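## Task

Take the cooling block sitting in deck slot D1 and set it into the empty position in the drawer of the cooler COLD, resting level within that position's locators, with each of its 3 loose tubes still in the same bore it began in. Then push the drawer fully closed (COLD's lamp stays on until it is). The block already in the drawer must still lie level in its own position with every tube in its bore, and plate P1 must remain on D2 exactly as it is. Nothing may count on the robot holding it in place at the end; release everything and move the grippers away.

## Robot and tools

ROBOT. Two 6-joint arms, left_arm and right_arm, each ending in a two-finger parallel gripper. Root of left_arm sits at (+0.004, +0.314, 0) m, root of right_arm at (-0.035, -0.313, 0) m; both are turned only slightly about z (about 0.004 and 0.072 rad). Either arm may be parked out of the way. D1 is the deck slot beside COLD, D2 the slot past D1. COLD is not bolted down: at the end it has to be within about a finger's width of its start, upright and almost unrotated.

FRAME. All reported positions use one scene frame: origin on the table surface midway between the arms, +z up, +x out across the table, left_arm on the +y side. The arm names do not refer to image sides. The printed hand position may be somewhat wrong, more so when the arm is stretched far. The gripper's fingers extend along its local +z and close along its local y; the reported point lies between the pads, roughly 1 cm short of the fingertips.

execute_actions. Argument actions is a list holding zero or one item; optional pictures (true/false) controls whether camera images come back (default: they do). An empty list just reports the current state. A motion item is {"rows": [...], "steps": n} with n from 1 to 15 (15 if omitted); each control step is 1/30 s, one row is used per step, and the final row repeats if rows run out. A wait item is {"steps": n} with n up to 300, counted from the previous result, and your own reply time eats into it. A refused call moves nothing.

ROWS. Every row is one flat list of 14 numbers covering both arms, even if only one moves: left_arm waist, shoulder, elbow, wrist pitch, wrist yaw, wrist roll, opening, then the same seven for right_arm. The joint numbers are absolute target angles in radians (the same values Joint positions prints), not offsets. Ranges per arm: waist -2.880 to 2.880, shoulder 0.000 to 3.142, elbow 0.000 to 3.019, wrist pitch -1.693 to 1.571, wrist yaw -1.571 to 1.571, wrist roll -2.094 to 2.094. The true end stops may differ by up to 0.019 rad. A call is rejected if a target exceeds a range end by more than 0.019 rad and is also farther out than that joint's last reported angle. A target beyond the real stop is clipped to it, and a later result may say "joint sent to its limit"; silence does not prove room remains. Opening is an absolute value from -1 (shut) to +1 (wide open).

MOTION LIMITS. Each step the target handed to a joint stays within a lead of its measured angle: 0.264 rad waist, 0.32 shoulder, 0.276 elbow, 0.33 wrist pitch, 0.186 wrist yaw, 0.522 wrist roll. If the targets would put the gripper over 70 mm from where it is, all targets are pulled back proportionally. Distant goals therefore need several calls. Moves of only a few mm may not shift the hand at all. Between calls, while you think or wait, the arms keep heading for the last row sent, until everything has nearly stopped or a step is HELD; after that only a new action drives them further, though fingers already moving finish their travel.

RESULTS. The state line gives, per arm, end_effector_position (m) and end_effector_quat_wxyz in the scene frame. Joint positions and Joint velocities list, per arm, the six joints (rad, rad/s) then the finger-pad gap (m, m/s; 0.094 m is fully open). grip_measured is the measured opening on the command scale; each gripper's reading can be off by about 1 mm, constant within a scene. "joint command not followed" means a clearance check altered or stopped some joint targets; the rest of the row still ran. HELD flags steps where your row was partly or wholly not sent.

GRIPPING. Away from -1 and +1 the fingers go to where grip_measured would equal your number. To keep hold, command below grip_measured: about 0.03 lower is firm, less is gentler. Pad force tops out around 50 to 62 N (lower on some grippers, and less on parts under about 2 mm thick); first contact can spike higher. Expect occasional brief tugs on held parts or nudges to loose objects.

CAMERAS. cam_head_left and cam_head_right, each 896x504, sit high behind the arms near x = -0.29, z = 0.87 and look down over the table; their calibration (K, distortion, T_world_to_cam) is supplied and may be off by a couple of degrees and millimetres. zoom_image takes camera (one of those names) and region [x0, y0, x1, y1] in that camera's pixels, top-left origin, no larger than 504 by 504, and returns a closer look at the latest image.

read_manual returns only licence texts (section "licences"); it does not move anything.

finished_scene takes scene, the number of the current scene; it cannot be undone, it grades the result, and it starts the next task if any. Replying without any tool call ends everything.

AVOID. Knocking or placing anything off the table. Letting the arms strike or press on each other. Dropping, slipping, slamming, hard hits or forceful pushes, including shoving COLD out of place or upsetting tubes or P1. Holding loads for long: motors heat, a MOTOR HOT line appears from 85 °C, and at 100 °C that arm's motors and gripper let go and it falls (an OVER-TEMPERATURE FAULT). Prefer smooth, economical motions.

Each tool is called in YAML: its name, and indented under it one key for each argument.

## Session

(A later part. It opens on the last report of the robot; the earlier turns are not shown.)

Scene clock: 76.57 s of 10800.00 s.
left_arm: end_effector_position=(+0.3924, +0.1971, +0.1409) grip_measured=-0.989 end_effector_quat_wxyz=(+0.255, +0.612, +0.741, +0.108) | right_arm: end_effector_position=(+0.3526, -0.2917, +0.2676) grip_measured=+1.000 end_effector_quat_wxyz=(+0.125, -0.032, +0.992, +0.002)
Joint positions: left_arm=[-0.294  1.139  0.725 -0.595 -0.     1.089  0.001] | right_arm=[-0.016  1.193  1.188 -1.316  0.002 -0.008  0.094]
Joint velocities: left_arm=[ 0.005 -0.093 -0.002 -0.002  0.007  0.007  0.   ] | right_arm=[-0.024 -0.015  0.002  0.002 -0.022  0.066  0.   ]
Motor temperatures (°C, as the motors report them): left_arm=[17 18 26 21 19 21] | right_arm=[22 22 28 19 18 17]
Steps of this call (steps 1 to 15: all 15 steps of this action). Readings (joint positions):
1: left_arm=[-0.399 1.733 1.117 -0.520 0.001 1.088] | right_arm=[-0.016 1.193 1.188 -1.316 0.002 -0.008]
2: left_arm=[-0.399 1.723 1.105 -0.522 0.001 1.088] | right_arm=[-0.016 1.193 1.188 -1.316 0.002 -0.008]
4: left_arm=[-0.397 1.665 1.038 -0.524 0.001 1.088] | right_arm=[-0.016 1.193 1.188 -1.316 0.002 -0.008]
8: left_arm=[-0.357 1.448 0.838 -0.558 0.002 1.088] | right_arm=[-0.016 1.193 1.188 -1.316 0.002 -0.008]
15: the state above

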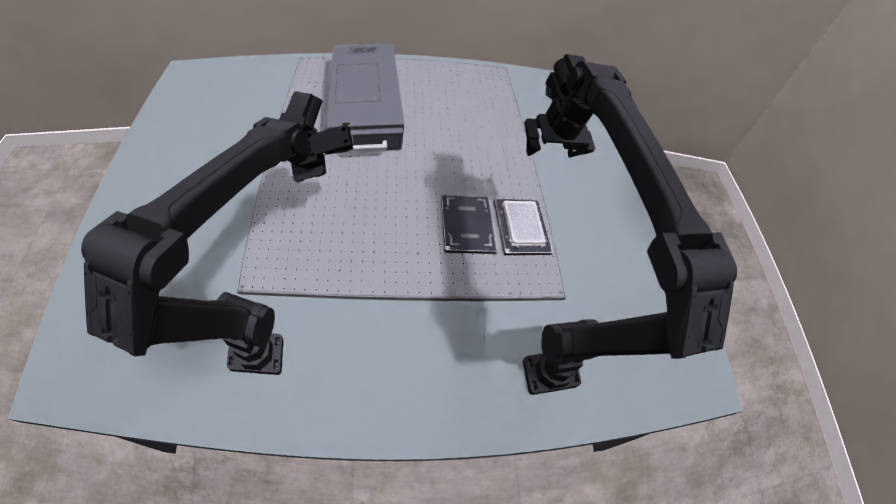

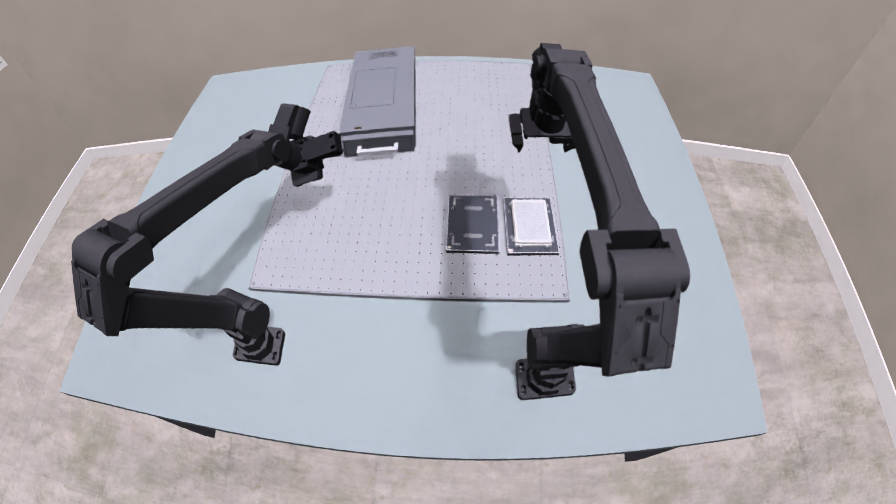

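execute_actions:
  actions: []

Scene clock: 78.50 s of 10800.00 s.
left_arm: end_effector_position=(+0.3925, +0.1970, +0.1220) grip_measured=-0.989 end_effector_quat_wxyz=(+0.233, +0.616, +0.746, +0.099) | right_arm: end_effector_position=(+0.3526, -0.2917, +0.2676) grip_measured=+1.000 end_effector_quat_wxyz=(+0.125, -0.032, +0.992, +0.002)
Joint positions: left_arm=[-0.294  1.188  0.725 -0.595 -0.     1.089  0.001] | right_arm=[-0.016  1.193  1.188 -1.316  0.002 -0.008  0.094]
Joint velocities: left_arm=[-0.015  0.005 -0.012 -0.007  0.022 -0.022 -0.001] | right_arm=[-0.005 -0.005  0.002 -0.027 -0.007 -0.007  0.   ]
Motor temperatures (°C, as the motors report them): left_arm=[17 18 26 21 19 21] | right_arm=[22 22 28 19 18 17]
Steps of this call (steps 1 to 30: the robot went on to your last target; steps 31 to 58: nothing new was sent). Readings (joint positions):
1: left_arm=[-0.294 1.140 0.725 -0.595 -0.000 1.089] | right_arm=[-0.016 1.193 1.188 -1.316 0.002 -0.008]
2: left_arm=[-0.294 1.147 0.725 -0.595 -0.000 1.089] | right_arm=[-0.016 1.193 1.188 -1.316 0.002 -0.008]
4: left_arm=[-0.294 1.165 0.725 -0.595 -0.000 1.089] | right_arm=[-0.016 1.193 1.188 -1.316 0.002 -0.008]
8: left_arm=[-0.294 1.188 0.725 -0.595 -0.000 1.089] | right_arm=[-0.016 1.193 1.188 -1.316 0.002 -0.008]
58: the state above
All arms were judged still, so your last target was given up. Only a new action makes them travel on or press farther. Fingers that are still opening or closing keep moving.

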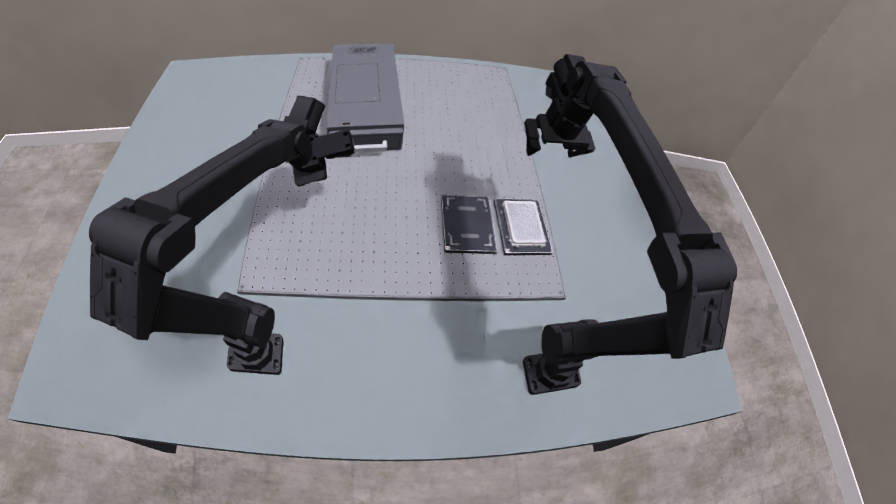

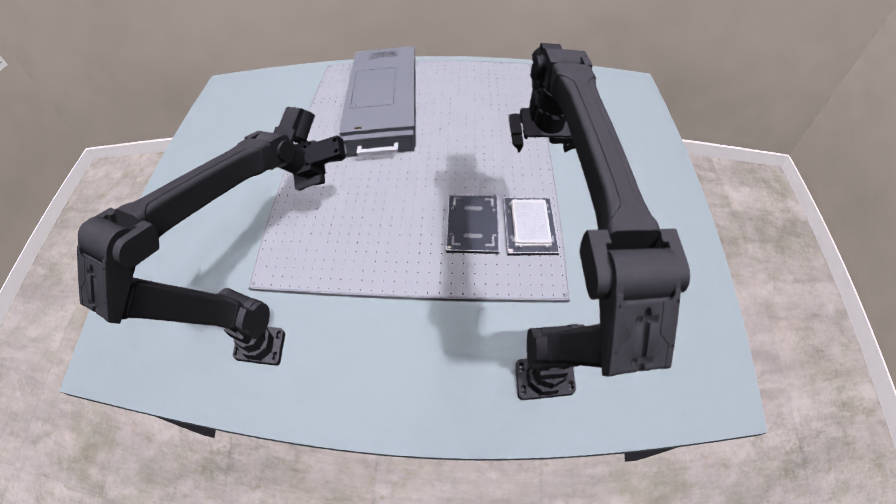

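finished_scene:
  scene: 2

The scene is finished: the task was done.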